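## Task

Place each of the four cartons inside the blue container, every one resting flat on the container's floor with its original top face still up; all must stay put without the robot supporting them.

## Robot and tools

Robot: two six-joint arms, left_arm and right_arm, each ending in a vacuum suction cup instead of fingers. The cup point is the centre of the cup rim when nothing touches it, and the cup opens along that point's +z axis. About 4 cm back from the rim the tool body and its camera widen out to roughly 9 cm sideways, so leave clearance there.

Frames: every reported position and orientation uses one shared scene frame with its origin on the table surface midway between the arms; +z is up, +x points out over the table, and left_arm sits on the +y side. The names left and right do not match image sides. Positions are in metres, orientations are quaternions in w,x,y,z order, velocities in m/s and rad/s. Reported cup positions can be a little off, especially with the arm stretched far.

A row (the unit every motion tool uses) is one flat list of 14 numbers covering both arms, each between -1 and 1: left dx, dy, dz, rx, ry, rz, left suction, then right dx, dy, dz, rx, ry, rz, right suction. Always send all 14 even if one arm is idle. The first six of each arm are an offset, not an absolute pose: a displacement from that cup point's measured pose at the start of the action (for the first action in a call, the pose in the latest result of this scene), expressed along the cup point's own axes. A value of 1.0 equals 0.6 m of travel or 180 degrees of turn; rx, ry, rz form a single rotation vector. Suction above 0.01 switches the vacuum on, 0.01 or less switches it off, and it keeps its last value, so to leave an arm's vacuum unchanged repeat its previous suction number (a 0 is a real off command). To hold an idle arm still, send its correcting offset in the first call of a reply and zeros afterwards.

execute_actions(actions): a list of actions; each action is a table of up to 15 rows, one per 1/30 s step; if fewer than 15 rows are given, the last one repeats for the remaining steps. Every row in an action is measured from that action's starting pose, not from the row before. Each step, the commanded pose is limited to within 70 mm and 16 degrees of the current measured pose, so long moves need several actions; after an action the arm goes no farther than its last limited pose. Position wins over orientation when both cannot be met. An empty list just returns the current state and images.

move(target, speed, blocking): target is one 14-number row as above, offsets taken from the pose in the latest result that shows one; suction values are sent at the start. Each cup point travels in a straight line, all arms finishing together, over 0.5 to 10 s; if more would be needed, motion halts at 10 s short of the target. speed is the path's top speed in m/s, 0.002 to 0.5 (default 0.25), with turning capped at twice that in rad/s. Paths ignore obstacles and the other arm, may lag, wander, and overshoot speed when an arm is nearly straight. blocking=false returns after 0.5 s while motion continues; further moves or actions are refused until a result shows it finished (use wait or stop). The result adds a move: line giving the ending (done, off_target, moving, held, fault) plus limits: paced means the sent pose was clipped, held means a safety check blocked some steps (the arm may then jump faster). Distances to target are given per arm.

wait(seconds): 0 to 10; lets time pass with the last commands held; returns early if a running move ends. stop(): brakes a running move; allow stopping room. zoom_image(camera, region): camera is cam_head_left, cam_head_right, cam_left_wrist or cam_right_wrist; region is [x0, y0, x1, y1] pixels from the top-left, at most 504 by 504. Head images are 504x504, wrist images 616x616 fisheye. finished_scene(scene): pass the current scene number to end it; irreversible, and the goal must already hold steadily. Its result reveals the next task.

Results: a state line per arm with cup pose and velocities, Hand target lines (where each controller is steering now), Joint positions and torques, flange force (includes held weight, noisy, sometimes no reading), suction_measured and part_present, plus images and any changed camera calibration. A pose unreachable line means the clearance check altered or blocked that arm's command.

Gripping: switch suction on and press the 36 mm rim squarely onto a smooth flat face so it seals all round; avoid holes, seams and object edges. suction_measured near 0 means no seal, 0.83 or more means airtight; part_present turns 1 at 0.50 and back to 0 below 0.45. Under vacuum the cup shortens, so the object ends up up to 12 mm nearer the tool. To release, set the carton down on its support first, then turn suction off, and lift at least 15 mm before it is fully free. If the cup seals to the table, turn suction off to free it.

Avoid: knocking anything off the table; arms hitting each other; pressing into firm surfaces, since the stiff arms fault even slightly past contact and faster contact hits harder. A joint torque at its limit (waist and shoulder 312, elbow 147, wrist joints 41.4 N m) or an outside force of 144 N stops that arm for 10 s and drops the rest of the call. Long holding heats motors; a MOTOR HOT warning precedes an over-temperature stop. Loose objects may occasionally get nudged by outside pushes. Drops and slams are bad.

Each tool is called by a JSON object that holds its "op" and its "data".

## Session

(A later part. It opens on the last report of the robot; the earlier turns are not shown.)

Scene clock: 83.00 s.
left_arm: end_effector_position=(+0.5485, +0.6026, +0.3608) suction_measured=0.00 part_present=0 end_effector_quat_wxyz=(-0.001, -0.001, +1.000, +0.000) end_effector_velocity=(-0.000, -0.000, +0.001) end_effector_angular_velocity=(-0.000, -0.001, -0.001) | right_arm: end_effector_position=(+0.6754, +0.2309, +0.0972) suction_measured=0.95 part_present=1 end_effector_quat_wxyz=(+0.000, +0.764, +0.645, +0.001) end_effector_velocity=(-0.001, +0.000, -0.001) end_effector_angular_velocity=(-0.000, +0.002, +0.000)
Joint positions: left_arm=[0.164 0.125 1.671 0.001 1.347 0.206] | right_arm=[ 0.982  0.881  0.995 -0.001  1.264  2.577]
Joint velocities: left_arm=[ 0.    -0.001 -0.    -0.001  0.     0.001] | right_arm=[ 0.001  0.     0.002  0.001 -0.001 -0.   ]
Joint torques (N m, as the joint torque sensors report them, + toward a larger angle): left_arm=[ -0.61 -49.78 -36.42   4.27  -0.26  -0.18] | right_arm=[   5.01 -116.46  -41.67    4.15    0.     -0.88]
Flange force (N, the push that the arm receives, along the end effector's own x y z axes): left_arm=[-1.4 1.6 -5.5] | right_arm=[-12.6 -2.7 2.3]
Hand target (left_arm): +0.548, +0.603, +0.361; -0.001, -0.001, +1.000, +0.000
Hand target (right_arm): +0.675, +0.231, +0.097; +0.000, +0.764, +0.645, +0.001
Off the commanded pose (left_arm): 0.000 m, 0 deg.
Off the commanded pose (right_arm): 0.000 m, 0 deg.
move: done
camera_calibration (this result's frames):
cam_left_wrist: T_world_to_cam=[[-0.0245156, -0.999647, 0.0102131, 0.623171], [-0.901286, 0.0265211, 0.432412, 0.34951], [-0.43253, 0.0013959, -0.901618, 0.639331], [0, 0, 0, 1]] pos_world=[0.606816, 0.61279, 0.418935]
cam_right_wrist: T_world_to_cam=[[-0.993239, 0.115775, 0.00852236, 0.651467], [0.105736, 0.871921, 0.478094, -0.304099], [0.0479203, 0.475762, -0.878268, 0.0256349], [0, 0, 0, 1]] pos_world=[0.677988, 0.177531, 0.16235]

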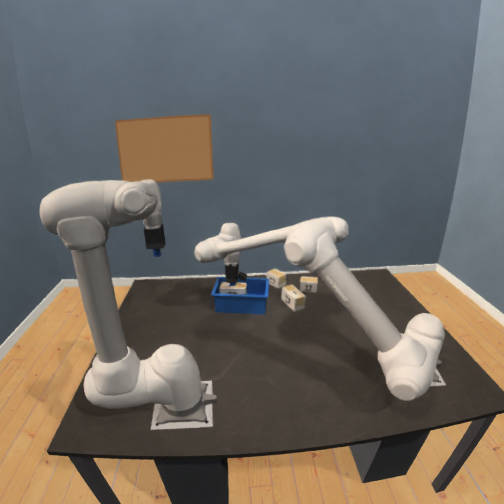

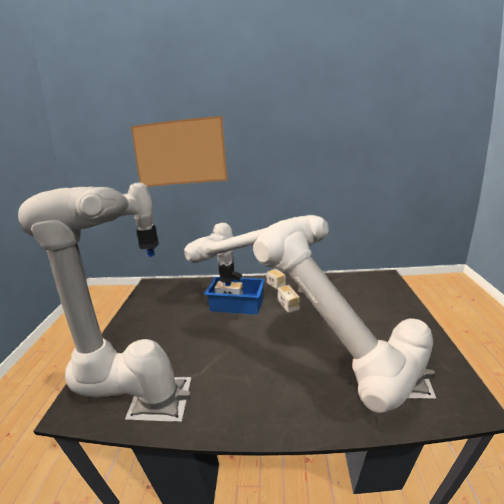

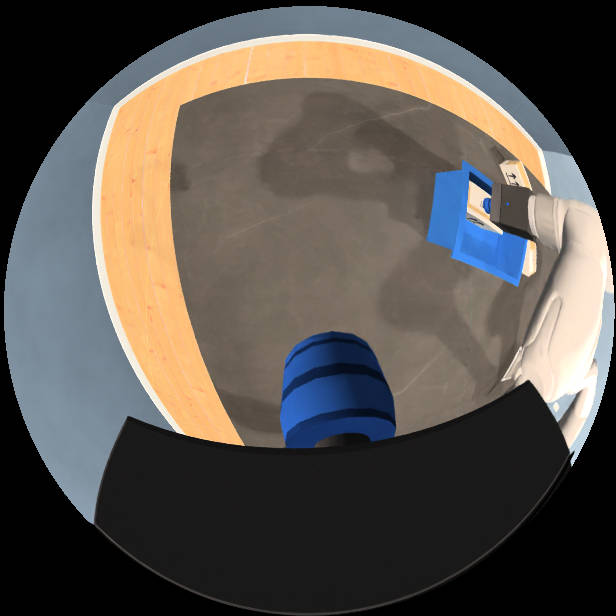

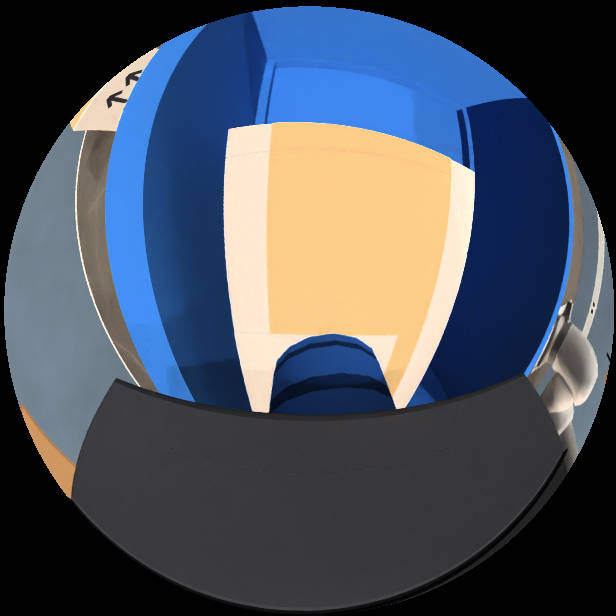

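{"op": "move", "data": {"target": [0,0,0,0,0,0,0,0,0.014,0.029,0,0,0,1], "speed": 0.03}}

{"op": "move", "data": {"target": [0,0,0,0,0,0,0,0,0,0.003,0,0,0,1], "speed": 0.01}}

Scene clock: 91.47 s.
left_arm: end_effector_position=(+0.5485, +0.6026, +0.3608) suction_measured=0.00 part_present=0 end_effector_quat_wxyz=(-0.001, -0.001, +1.000, +0.000) end_effector_velocity=(-0.000, -0.001, +0.000) end_effector_angular_velocity=(-0.000, +0.001, -0.000) | right_arm: end_effector_position=(+0.6837, +0.2295, +0.0799) suction_measured=0.95 part_present=1 end_effector_quat_wxyz=(+0.000, +0.764, +0.645, +0.001) end_effector_velocity=(-0.001, -0.000, -0.002) end_effector_angular_velocity=(-0.002, +0.001, +0.000)
Joint positions: left_arm=[0.164 0.125 1.671 0.001 1.347 0.206] | right_arm=[ 0.975  0.899  0.992 -0.001  1.248  2.57 ]
Joint velocities: left_arm=[-0.001 -0.001  0.    -0.     0.001 -0.   ] | right_arm=[ 0.001  0.001  0.002  0.    -0.001  0.001]
Joint torques (N m, as the joint torque sensors report them, + toward a larger angle): left_arm=[ -1.38 -48.96 -36.57   4.4   -0.32  -0.17] | right_arm=[   4.5  -116.74  -40.37    3.83    0.04   -0.83]
Flange force (N, the push that the arm receives, along the end effector's own x y z axes): left_arm=[-0.1 2.4 -5.4] | right_arm=[-10.3 -2.2 1.1]
Hand target (left_arm): +0.548, +0.603, +0.361; -0.001, -0.001, +1.000, +0.000
Hand target (right_arm): +0.684, +0.230, +0.080; +0.000, +0.764, +0.645, +0.001
Off the commanded pose (left_arm): 0.000 m, 0 deg.
Off the commanded pose (right_arm): 0.000 m, 0 deg.
move: done
camera_calibration (this result's frames):
cam_left_wrist: T_world_to_cam=[[-0.0245156, -0.999647, 0.0102131, 0.623171], [-0.901286, 0.0265212, 0.432412, 0.34951], [-0.43253, 0.00139592, -0.901618, 0.639331], [0, 0, 0, 1]] pos_world=[0.606816, 0.61279, 0.418935]
cam_right_wrist: T_world_to_cam=[[-0.993242, 0.115751, 0.00849312, 0.660011], [0.1057, 0.871915, 0.478113, -0.2955], [0.0479367, 0.475779, -0.878257, 0.0106631], [0, 0, 0, 1]] pos_world=[0.686274, 0.176181, 0.145042]

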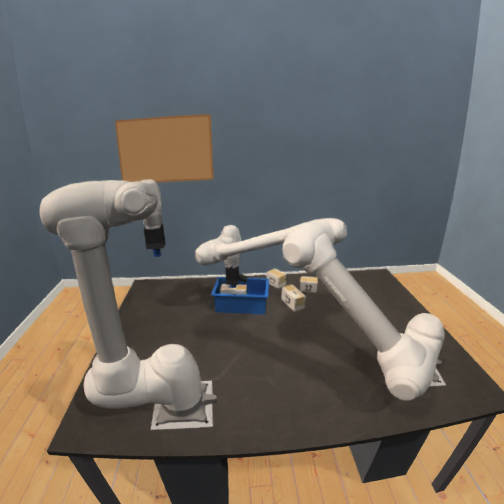

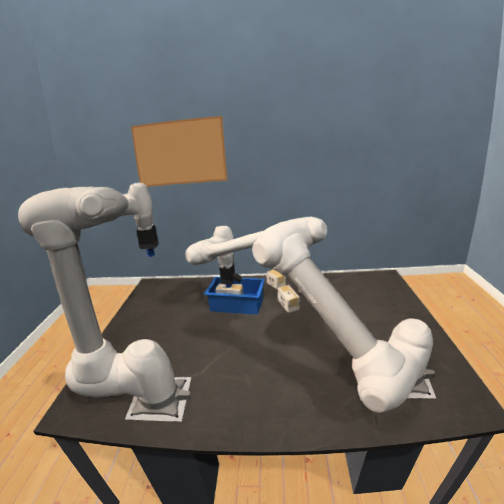

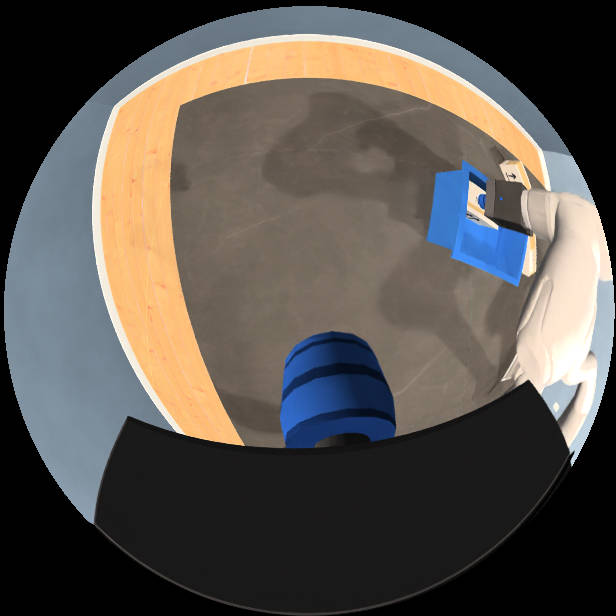

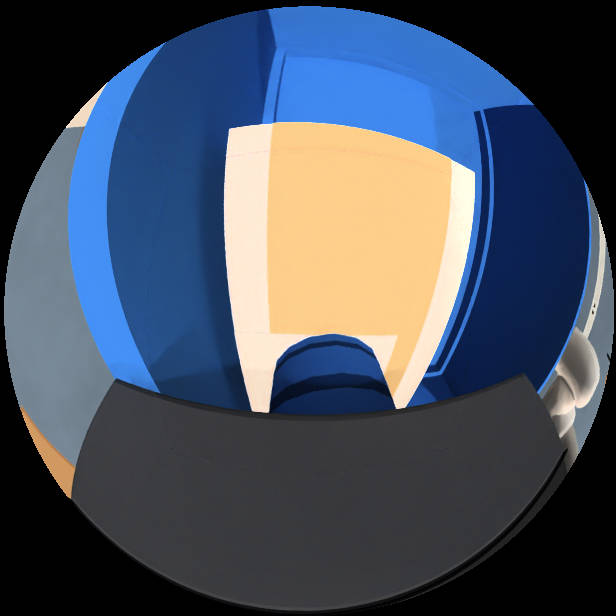

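Scene clock: 92.17 s.
left_arm: end_effector_position=(+0.5485, +0.6026, +0.3608) suction_measured=0.00 part_present=0 end_effector_quat_wxyz=(-0.001, -0.001, +1.000, +0.000) end_effector_velocity=(-0.001, +0.001, +0.001) end_effector_angular_velocity=(+0.001, +0.001, -0.000) | right_arm: end_effector_position=(+0.6838, +0.2296, +0.0784) suction_measured=0.95 part_present=1 end_effector_quat_wxyz=(+0.000, +0.764, +0.645, +0.001) end_effector_velocity=(+0.000, -0.000, -0.001) end_effector_angular_velocity=(-0.001, -0.000, +0.000)
Joint positions: left_arm=[0.164 0.125 1.671 0.001 1.347 0.206] | right_arm=[ 0.975  0.9    0.994 -0.001  1.245  2.57 ]
Joint velocities: left_arm=[ 0.    -0.001 -0.     0.002  0.002  0.   ] | right_arm=[ 0.     0.001  0.    -0.001 -0.001  0.   ]
Joint torques (N m, as the joint torque sensors report them, + toward a larger angle): left_arm=[ -0.78 -47.88 -36.16   4.32  -0.33  -0.3 ] | right_arm=[  3.36 -52.87  -9.57   4.04  -2.9   -0.85]
Flange force (N, the push that the arm receives, along the end effector's own x y z axes): left_arm=[1.5 1.4 -6.9] | right_arm=[-13.3 -5.2 -64.8]
Hand target (left_arm): +0.548, +0.603, +0.361; -0.001, -0.001, +1.000, +0.000
Hand target (right_arm): +0.684, +0.230, +0.078; +0.000, +0.764, +0.645, +0.001
Off the commanded pose (left_arm): 0.000 m, 0 deg.
Off the commanded pose (right_arm): 0.000 m, 0 deg.
move: done
camera_calibration (this result's frames):
cam_left_wrist: T_world_to_cam=[[-0.0245157, -0.999647, 0.0102131, 0.623171], [-0.901286, 0.0265213, 0.432412, 0.34951], [-0.43253, 0.00139593, -0.901618, 0.639331], [0, 0, 0, 1]] pos_world=[0.606816, 0.61279, 0.418935]
cam_right_wrist: T_world_to_cam=[[-0.993244, 0.115748, 0.00833849, 0.660075], [0.105613, 0.871821, 0.478303, -0.294729], [0.0480928, 0.475952, -0.878155, 0.00913442], [0, 0, 0, 1]] pos_world=[0.686303, 0.176201, 0.143487]

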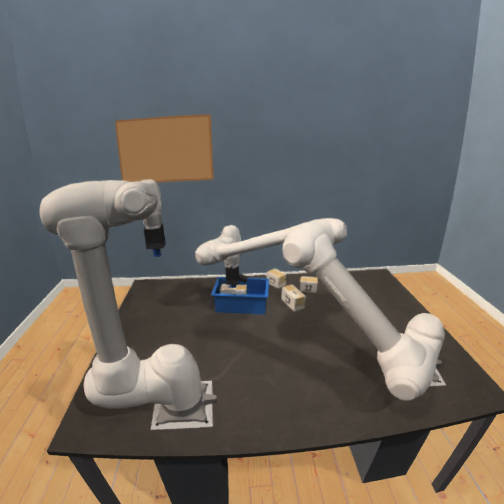

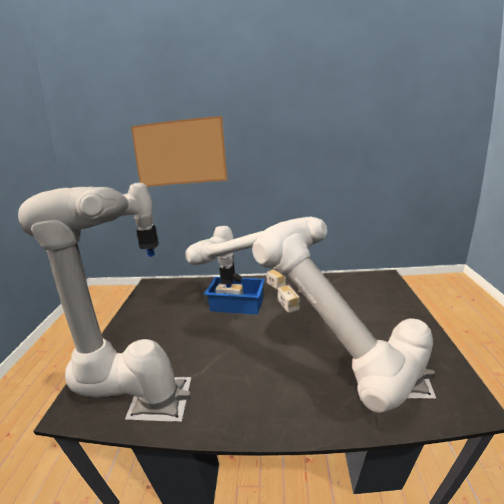

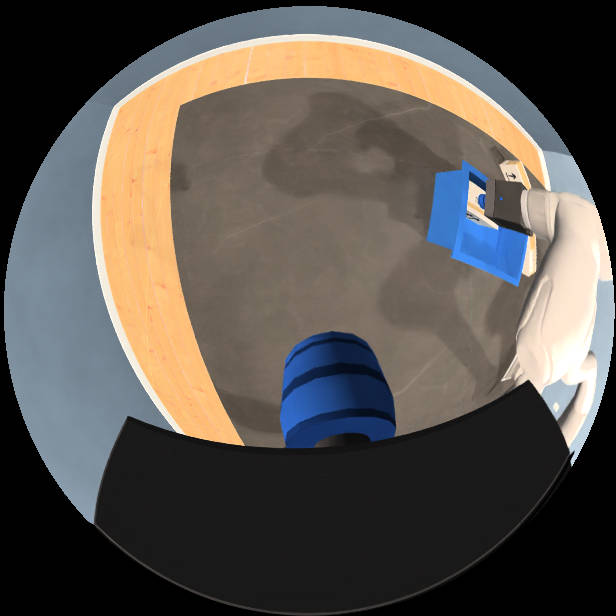

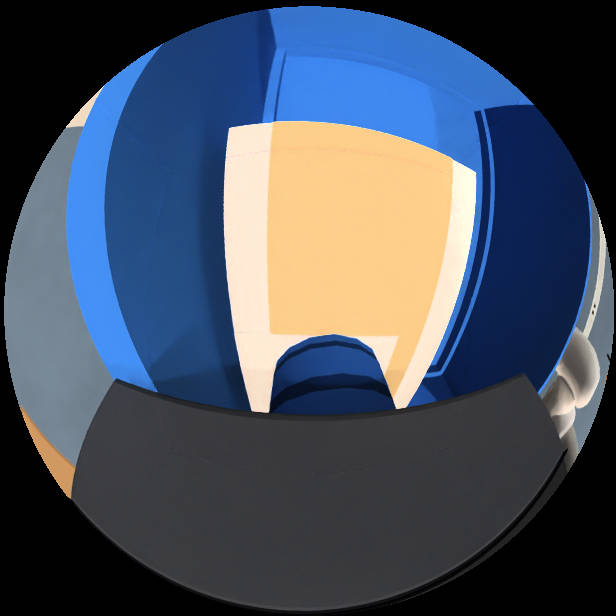

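{"op": "execute_actions", "data": {"actions": [[[0,0,0,0,0,0,0,0,0,-0.004,0,0,0,1],[0,0,0,0,0,0,0,0,0,-0.004,0,0,0,1],[0,0,0,0,0,0,0,0,0,-0.004,0,0,0,1],[0,0,0,0,0,0,0,0,0,-0.004,0,0,0,1],[0,0,0,0,0,0,0,0.003,-0.001,-0.004,0,0,0,1],[0,0,0,0,0,0,0,0.006,-0.002,-0.004,0,0,0,1],[0,0,0,0,0,0,0,0.008,-0.004,-0.004,0,0,0,1]],[[0,0,0,0,0,0,0,0,0,0,0,0,0,0]]]}}

{"op": "move", "data": {"target": [0,0,0,0,0,0,0,0.05,-0.1,-0.2,0,0,0,0], "speed": 0.3}}

Scene clock: 101.77 s.
left_arm: end_effector_position=(+0.5485, +0.6026, +0.3608) suction_measured=0.00 part_present=0 end_effector_quat_wxyz=(-0.001, -0.001, +1.000, +0.000) end_effector_velocity=(+0.001, -0.001, -0.001) end_effector_angular_velocity=(-0.002, +0.000, -0.001) | right_arm: end_effector_position=(+0.6823, +0.2346, +0.0807) suction_measured=0.01 part_present=0 end_effector_quat_wxyz=(+0.000, +0.764, +0.645, +0.001) end_effector_velocity=(-0.000, -0.000, -0.000) end_effector_angular_velocity=(+0.001, +0.000, -0.000)
Joint positions: left_arm=[0.164 0.125 1.671 0.001 1.347 0.206] | right_arm=[ 0.98   0.904  0.982 -0.001  1.253  2.574]
Joint velocities: left_arm=[-0.001  0.001 -0.    -0.002 -0.001  0.001] | right_arm=[-0.    -0.     0.001  0.001 -0.001 -0.   ]
Joint torques (N m, as the joint torque sensors report them, + toward a larger angle): left_arm=[ -0.44 -48.99 -37.21   4.41  -0.33  -0.26] | right_arm=[   4.58 -103.66  -32.91    4.22    0.14   -0.58]
Flange force (N, the push that the arm receives, along the end effector's own x y z axes): left_arm=[1.1 0.7 -4.8] | right_arm=[-9.6 -1.0 -13.1]
Flange force at the end of the 1st action (N, along the end effector's axes at the end of the call): left_arm=[1.3 4.1 -6.7] | right_arm=[-9.6 -2.9 2.1]
Hand target (left_arm): +0.548, +0.603, +0.361; -0.001, -0.001, +1.000, +0.000
Hand target (right_arm): +0.682, +0.235, +0.081; +0.000, +0.764, +0.645, +0.001
Off the commanded pose (left_arm): 0.000 m, 0 deg.
Off the commanded pose (right_arm): 0.000 m, 0 deg.
camera_calibration (this result's frames):
cam_left_wrist: T_world_to_cam=[[-0.0245157, -0.999647, 0.0102129, 0.623172], [-0.901286, 0.0265212, 0.432412, 0.34951], [-0.43253, 0.00139611, -0.901618, 0.639331], [0, 0, 0, 1]] pos_world=[0.606816, 0.61279, 0.418935]
cam_right_wrist: T_world_to_cam=[[-0.993233, 0.115835, 0.00837703, 0.657936], [0.10571, 0.871828, 0.478269, -0.300152], [0.048097, 0.475918, -0.878173, 0.00888812], [0, 0, 0, 1]] pos_world=[0.684786, 0.181239, 0.145847]

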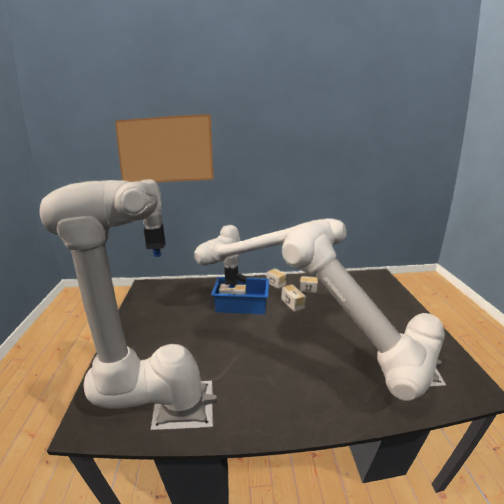

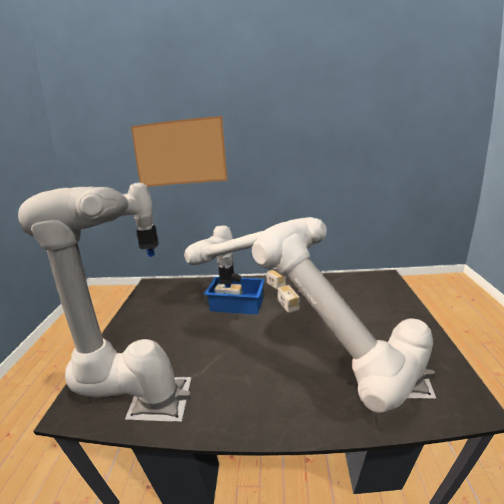

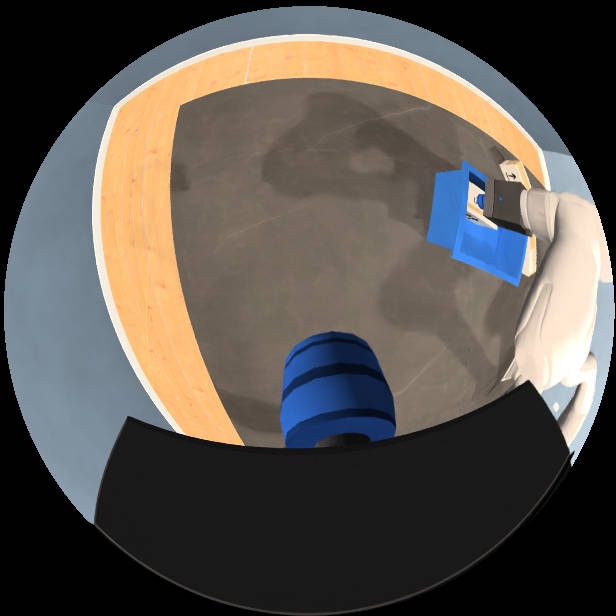

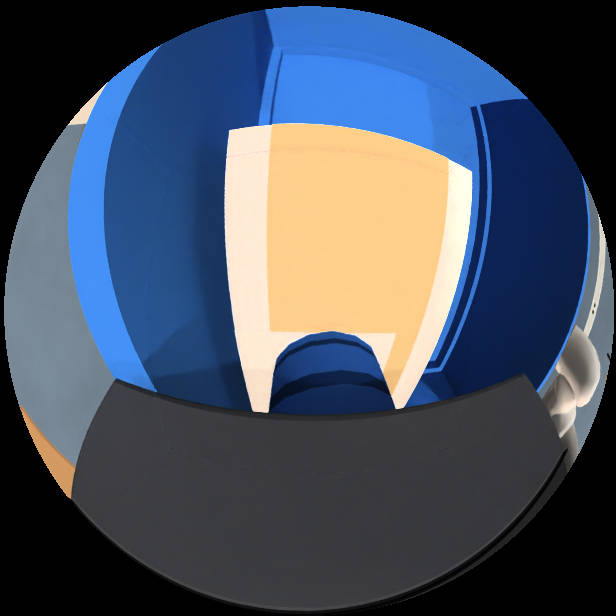

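Scene clock: 102.70 s.
left_arm: end_effector_position=(+0.5485, +0.6026, +0.3608) suction_measured=0.00 part_present=0 end_effector_quat_wxyz=(-0.001, -0.001, +1.000, +0.000) end_effector_velocity=(-0.000, +0.001, -0.001) end_effector_angular_velocity=(-0.000, +0.002, +0.001) | right_arm: end_effector_position=(+0.6279, +0.2739, +0.2006) suction_measured=0.01 part_present=0 end_effector_quat_wxyz=(+0.000, +0.764, +0.645, +0.001) end_effector_velocity=(-0.001, +0.001, +0.002) end_effector_angular_velocity=(+0.002, -0.000, +0.001)
Joint positions: left_arm=[0.164 0.125 1.671 0.001 1.347 0.206] | right_arm=[ 1.045  0.843  0.876 -0.001  1.421  2.64 ]
Joint velocities: left_arm=[0.001 0.001 0.    0.    0.    0.   ] | right_arm=[ 0.001 -0.001 -0.002  0.001  0.002  0.   ]
Joint torques (N m, as the joint torque sensors report them, + toward a larger angle): left_arm=[ -2.51 -49.68 -36.91   4.37  -0.34  -0.25] | right_arm=[   3.71 -111.67  -40.07    4.24    0.07   -0.93]
Flange force (N, the push that the arm receives, along the end effector's own x y z axes): left_arm=[0.1 4.5 -4.9] | right_arm=[-10.7 -1.9 -1.2]
Hand target (left_arm): +0.548, +0.603, +0.361; -0.001, -0.001, +1.000, +0.000
Hand target (right_arm): +0.628, +0.274, +0.201; +0.000, +0.764, +0.645, +0.001
Off the commanded pose (left_arm): 0.000 m, 0 deg.
Off the commanded pose (right_arm): 0.000 m, 0 deg.
move: done
camera_calibration (this result's frames):
cam_left_wrist: T_world_to_cam=[[-0.0245156, -0.999647, 0.0102131, 0.623171], [-0.901286, 0.0265212, 0.432412, 0.34951], [-0.43253, 0.00139596, -0.901618, 0.639331], [0, 0, 0, 1]] pos_world=[0.606816, 0.61279, 0.418935]
cam_right_wrist: T_world_to_cam=[[-0.993208, 0.116037, 0.00860176, 0.598231], [0.105987, 0.871721, 0.478403, -0.38617], [0.0480142, 0.476065, -0.878098, 0.0981187], [0, 0, 0, 1]] pos_world=[0.630385, 0.220505, 0.265757]

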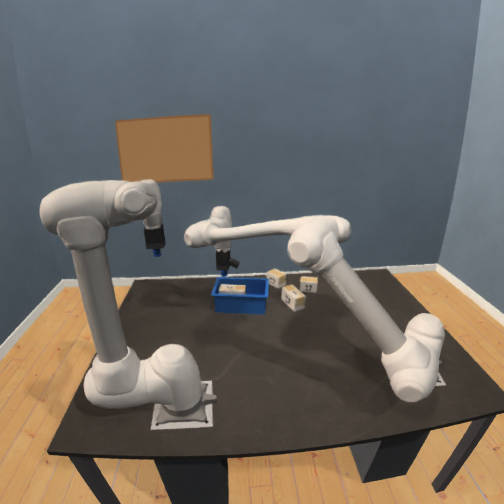

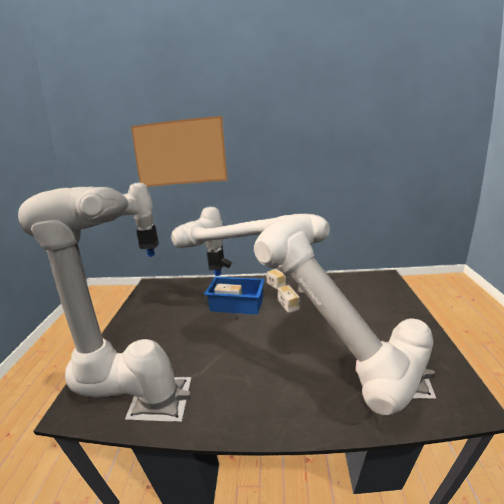

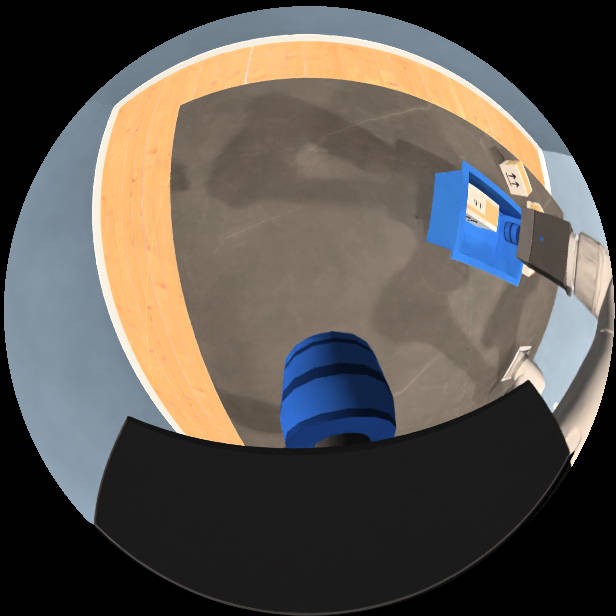

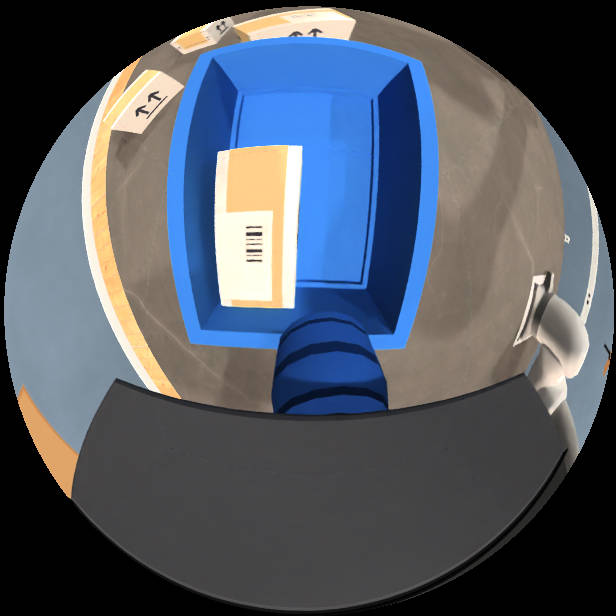

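{"op": "move", "data": {"target": [0,0,0,0,0,0,0,-0.61,0.078,0.12,0,0,0.342,0], "speed": 0.4}}

Scene clock: 111.57 s.
left_arm: end_effector_position=(+0.5485, +0.6026, +0.3608) suction_measured=0.00 part_present=0 end_effector_quat_wxyz=(-0.001, -0.001, +1.000, +0.000) end_effector_velocity=(-0.000, -0.000, -0.000) end_effector_angular_velocity=(-0.000, +0.001, -0.000) | right_arm: end_effector_position=(+0.6135, -0.0945, +0.1279) suction_measured=0.01 part_present=0 end_effector_quat_wxyz=(-0.000, +0.986, +0.164, +0.001) end_effector_velocity=(+0.001, -0.001, +0.001) end_effector_angular_velocity=(+0.001, -0.001, -0.004)
Joint positions: left_arm=[0.164 0.125 1.671 0.001 1.347 0.206] | right_arm=[ 0.75   0.449  1.691 -0.001  1.     3.419]
Joint velocities: left_arm=[-0.     0.001  0.     0.     0.001 -0.   ] | right_arm=[-0.002 -0.002  0.     0.     0.     0.002]
Joint torques (N m, as the joint torque sensors report them, + toward a larger angle): left_arm=[ -2.55 -49.2  -36.24   4.38  -0.38  -0.25] | right_arm=[  2.01 -74.79 -35.08   3.7   -0.02  -0.95]
Flange force (N, the push that the arm receives, along the end effector's own x y z axes): left_arm=[-0.1 4.6 -6.2] | right_arm=[-6.6 3.6 -3.0]
Hand target (left_arm): +0.548, +0.603, +0.361; -0.001, -0.001, +1.000, +0.000
Hand target (right_arm): +0.613, -0.095, +0.128; -0.000, +0.987, +0.164, +0.001
Off the commanded pose (left_arm): 0.000 m, 0 deg.
Off the commanded pose (right_arm): 0.000 m, 0 deg.
move: done
camera_calibration (this result's frames):
cam_left_wrist: T_world_to_cam=[[-0.0245156, -0.999647, 0.0102131, 0.623171], [-0.901286, 0.0265212, 0.432412, 0.34951], [-0.43253, 0.00139596, -0.901618, 0.639331], [0, 0, 0, 1]] pos_world=[0.606816, 0.61279, 0.418935]
cam_right_wrist: T_world_to_cam=[[-0.371419, 0.928405, 0.0105514, 0.322419], [0.816881, 0.321359, 0.478992, -0.516903], [0.441308, 0.186526, -0.877756, -0.0583309], [0, 0, 0, 1]] pos_world=[0.567743, -0.122344, 0.19299]

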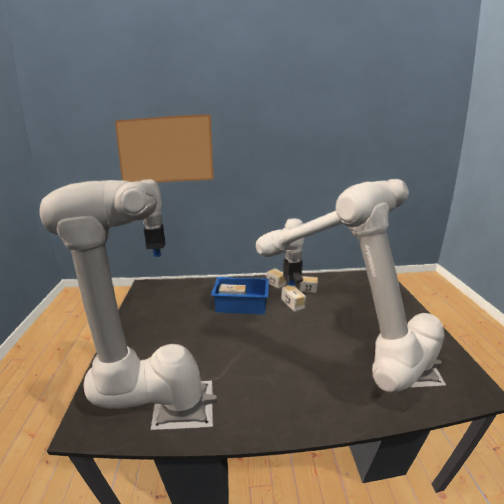

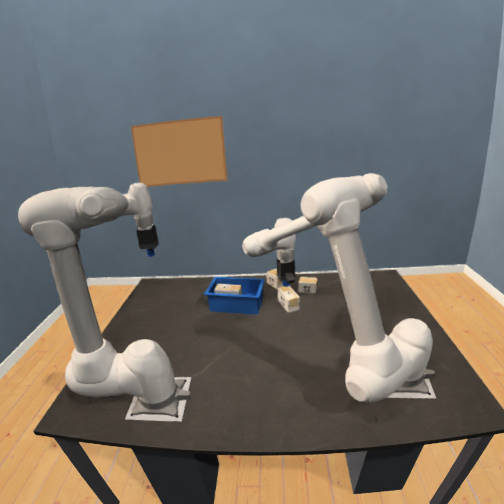

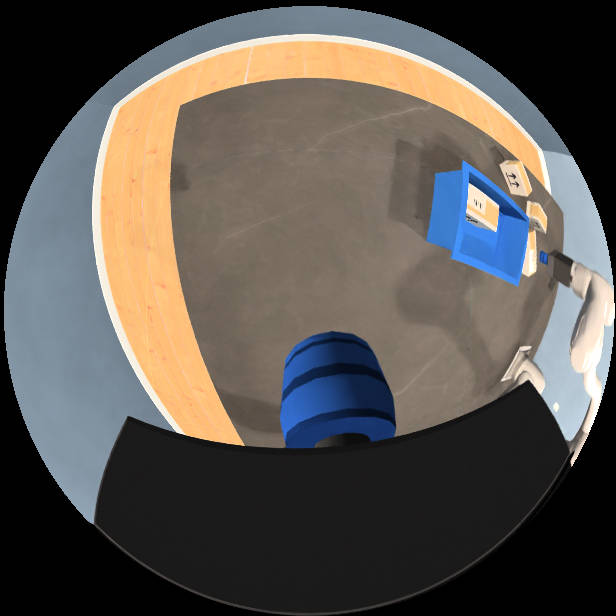

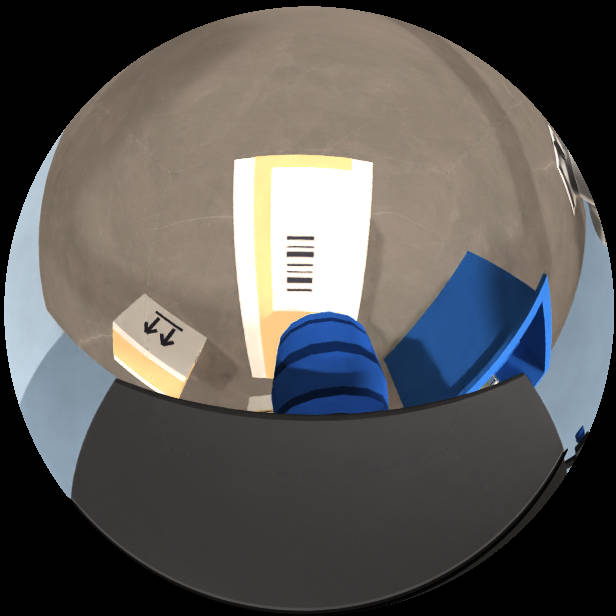

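{"op": "move", "data": {"target": [0,0,0,0,0,0,0,-0.01,0.025,0.065,0,0,0,0], "speed": 0.15}}

{"op": "move", "data": {"target": [0,0,0,0,0,0,0,0,0,0.022,0,0,0,1], "speed": 0.03}}

Scene clock: 118.17 s.
left_arm: end_effector_position=(+0.5485, +0.6026, +0.3608) suction_measured=0.00 part_present=0 end_effector_quat_wxyz=(-0.001, -0.001, +1.000, +0.000) end_effector_velocity=(-0.000, -0.000, +0.001) end_effector_angular_velocity=(-0.001, -0.001, +0.002) | right_arm: end_effector_position=(+0.6127, -0.1106, +0.0889) suction_measured=0.01 part_present=0 end_effector_quat_wxyz=(-0.000, +0.986, +0.164, +0.001) end_effector_velocity=(+0.001, +0.001, +0.000) end_effector_angular_velocity=(+0.001, -0.001, +0.000)
Joint positions: left_arm=[0.164 0.125 1.671 0.001 1.347 0.206] | right_arm=[ 0.732  0.471  1.74  -0.001  0.928  3.401]
Joint velocities: left_arm=[ 0.    -0.002 -0.    -0.001  0.001 -0.001] | right_arm=[ 0.     0.    -0.001  0.    -0.001 -0.   ]
Joint torques (N m, as the joint torque sensors report them, + toward a larger angle): left_arm=[ -1.13 -50.23 -36.85   4.38  -0.38  -0.16] | right_arm=[  4.55 -75.59 -33.08   3.2   -0.09  -0.83]
Flange force (N, the push that the arm receives, along the end effector's own x y z axes): left_arm=[-0.7 2.4 -5.2] | right_arm=[-3.9 6.7 -3.1]
Hand target (left_arm): +0.548, +0.603, +0.361; -0.001, -0.001, +1.000, +0.000
Hand target (right_arm): +0.613, -0.111, +0.089; -0.000, +0.986, +0.164, +0.001
Off the commanded pose (left_arm): 0.000 m, 0 deg.
Off the commanded pose (right_arm): 0.000 m, 0 deg.
move: done
camera_calibration (this result's frames):
cam_left_wrist: T_world_to_cam=[[-0.0245155, -0.999647, 0.0102131, 0.623171], [-0.901286, 0.0265211, 0.432412, 0.34951], [-0.43253, 0.00139586, -0.901618, 0.639331], [0, 0, 0, 1]] pos_world=[0.606816, 0.61279, 0.418935]
cam_right_wrist: T_world_to_cam=[[-0.371532, 0.928361, 0.01047, 0.337544], [0.816816, 0.321489, 0.479016, -0.492418], [0.441334, 0.186522, -0.877744, -0.0892645], [0, 0, 0, 1]] pos_world=[0.567019, -0.138406, 0.153991]

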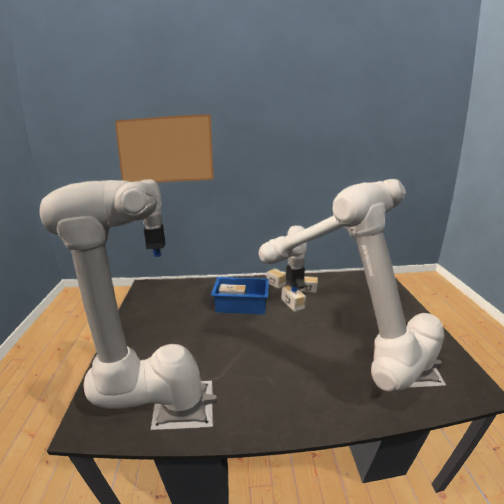

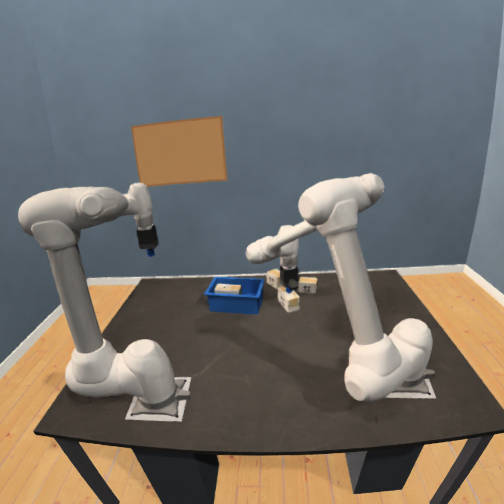

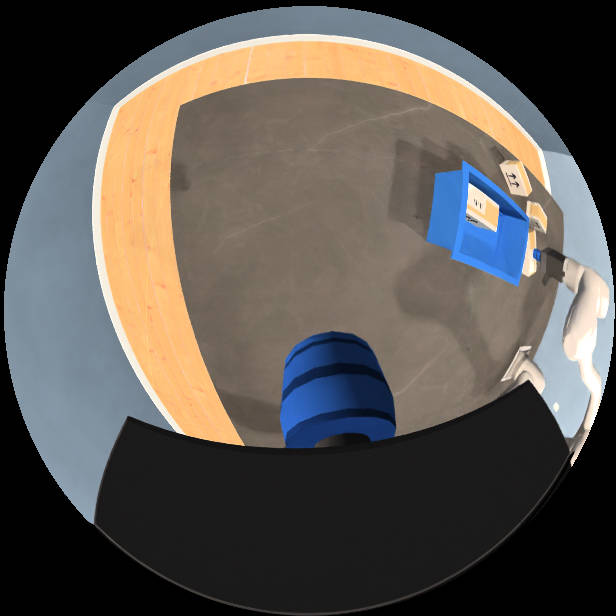

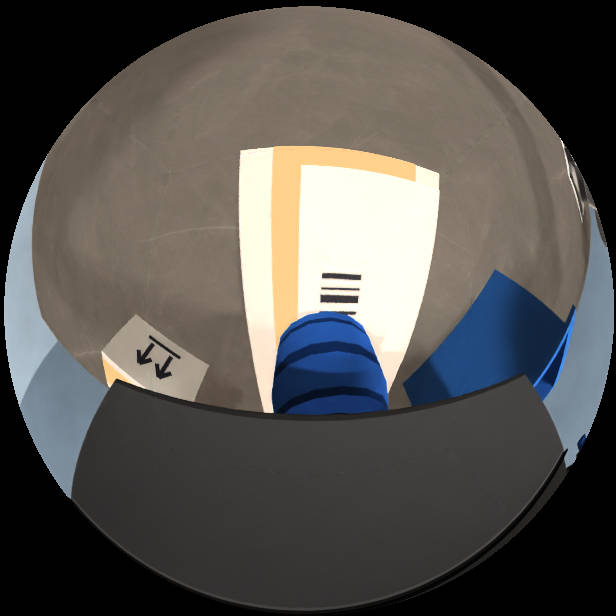

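Scene clock: 118.90 s.
left_arm: end_effector_position=(+0.5485, +0.6026, +0.3608) suction_measured=0.00 part_present=0 end_effector_quat_wxyz=(-0.001, -0.001, +1.000, +0.000) end_effector_velocity=(-0.000, +0.000, +0.001) end_effector_angular_velocity=(-0.000, +0.000, +0.000) | right_arm: end_effector_position=(+0.6128, -0.1106, +0.0758) suction_measured=0.94 part_present=1 end_effector_quat_wxyz=(-0.000, +0.986, +0.164, +0.001) end_effector_velocity=(+0.000, -0.000, -0.001) end_effector_angular_velocity=(-0.002, -0.001, +0.001)
Joint positions: left_arm=[0.164 0.125 1.671 0.001 1.347 0.206] | right_arm=[ 0.732  0.484  1.748 -0.001  0.907  3.401]
Joint velocities: left_arm=[ 0.    -0.001 -0.    -0.     0.001  0.   ] | right_arm=[-0.     0.001  0.    -0.002 -0.     0.   ]
Joint torques (N m, as the joint torque sensors report them, + toward a larger angle): left_arm=[ -2.04 -49.29 -36.88   4.4   -0.44  -0.27] | right_arm=[  2.39 -77.96 -34.57   3.16   0.08  -0.89]
Flange force (N, the push that the arm receives, along the end effector's own x y z axes): left_arm=[1.0 3.7 -5.4] | right_arm=[-6.5 4.5 0.2]
Hand target (left_arm): +0.548, +0.603, +0.361; -0.001, -0.001, +1.000, +0.000
Hand target (right_arm): +0.613, -0.111, +0.076; -0.000, +0.986, +0.164, +0.001
Off the commanded pose (left_arm): 0.000 m, 0 deg.
Off the commanded pose (right_arm): 0.000 m, 0 deg.
move: done
camera_calibration (this result's frames):
cam_left_wrist: T_world_to_cam=[[-0.0245155, -0.999647, 0.0102131, 0.623171], [-0.901286, 0.0265211, 0.432412, 0.34951], [-0.43253, 0.00139586, -0.901618, 0.639331], [0, 0, 0, 1]] pos_world=[0.606816, 0.61279, 0.418935]
cam_right_wrist: T_world_to_cam=[[-0.371536, 0.928359, 0.0104799, 0.337683], [0.816812, 0.321487, 0.479024, -0.486153], [0.441337, 0.186535, -0.877739, -0.10083], [0, 0, 0, 1]] pos_world=[0.567057, -0.138391, 0.140837]

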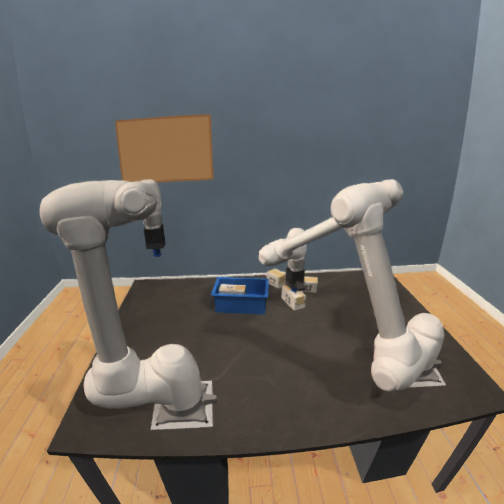

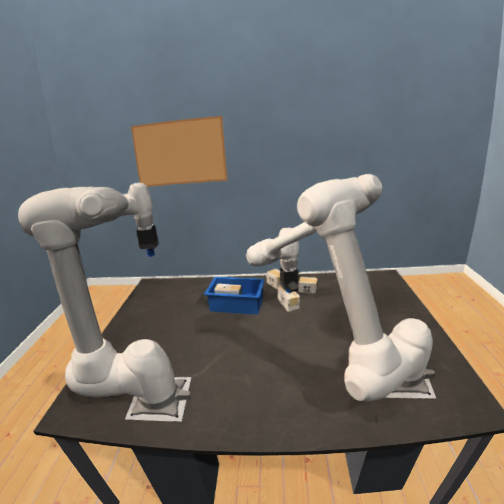

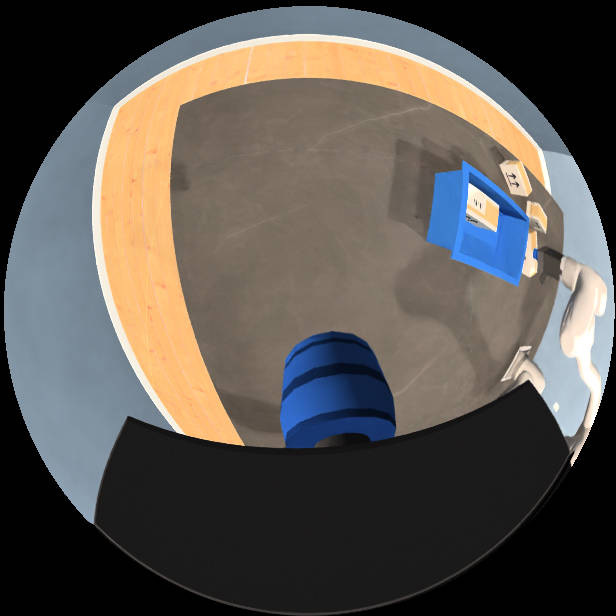

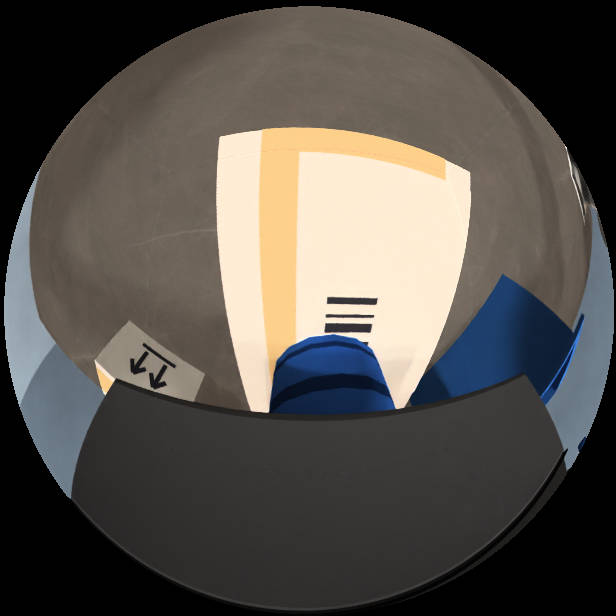

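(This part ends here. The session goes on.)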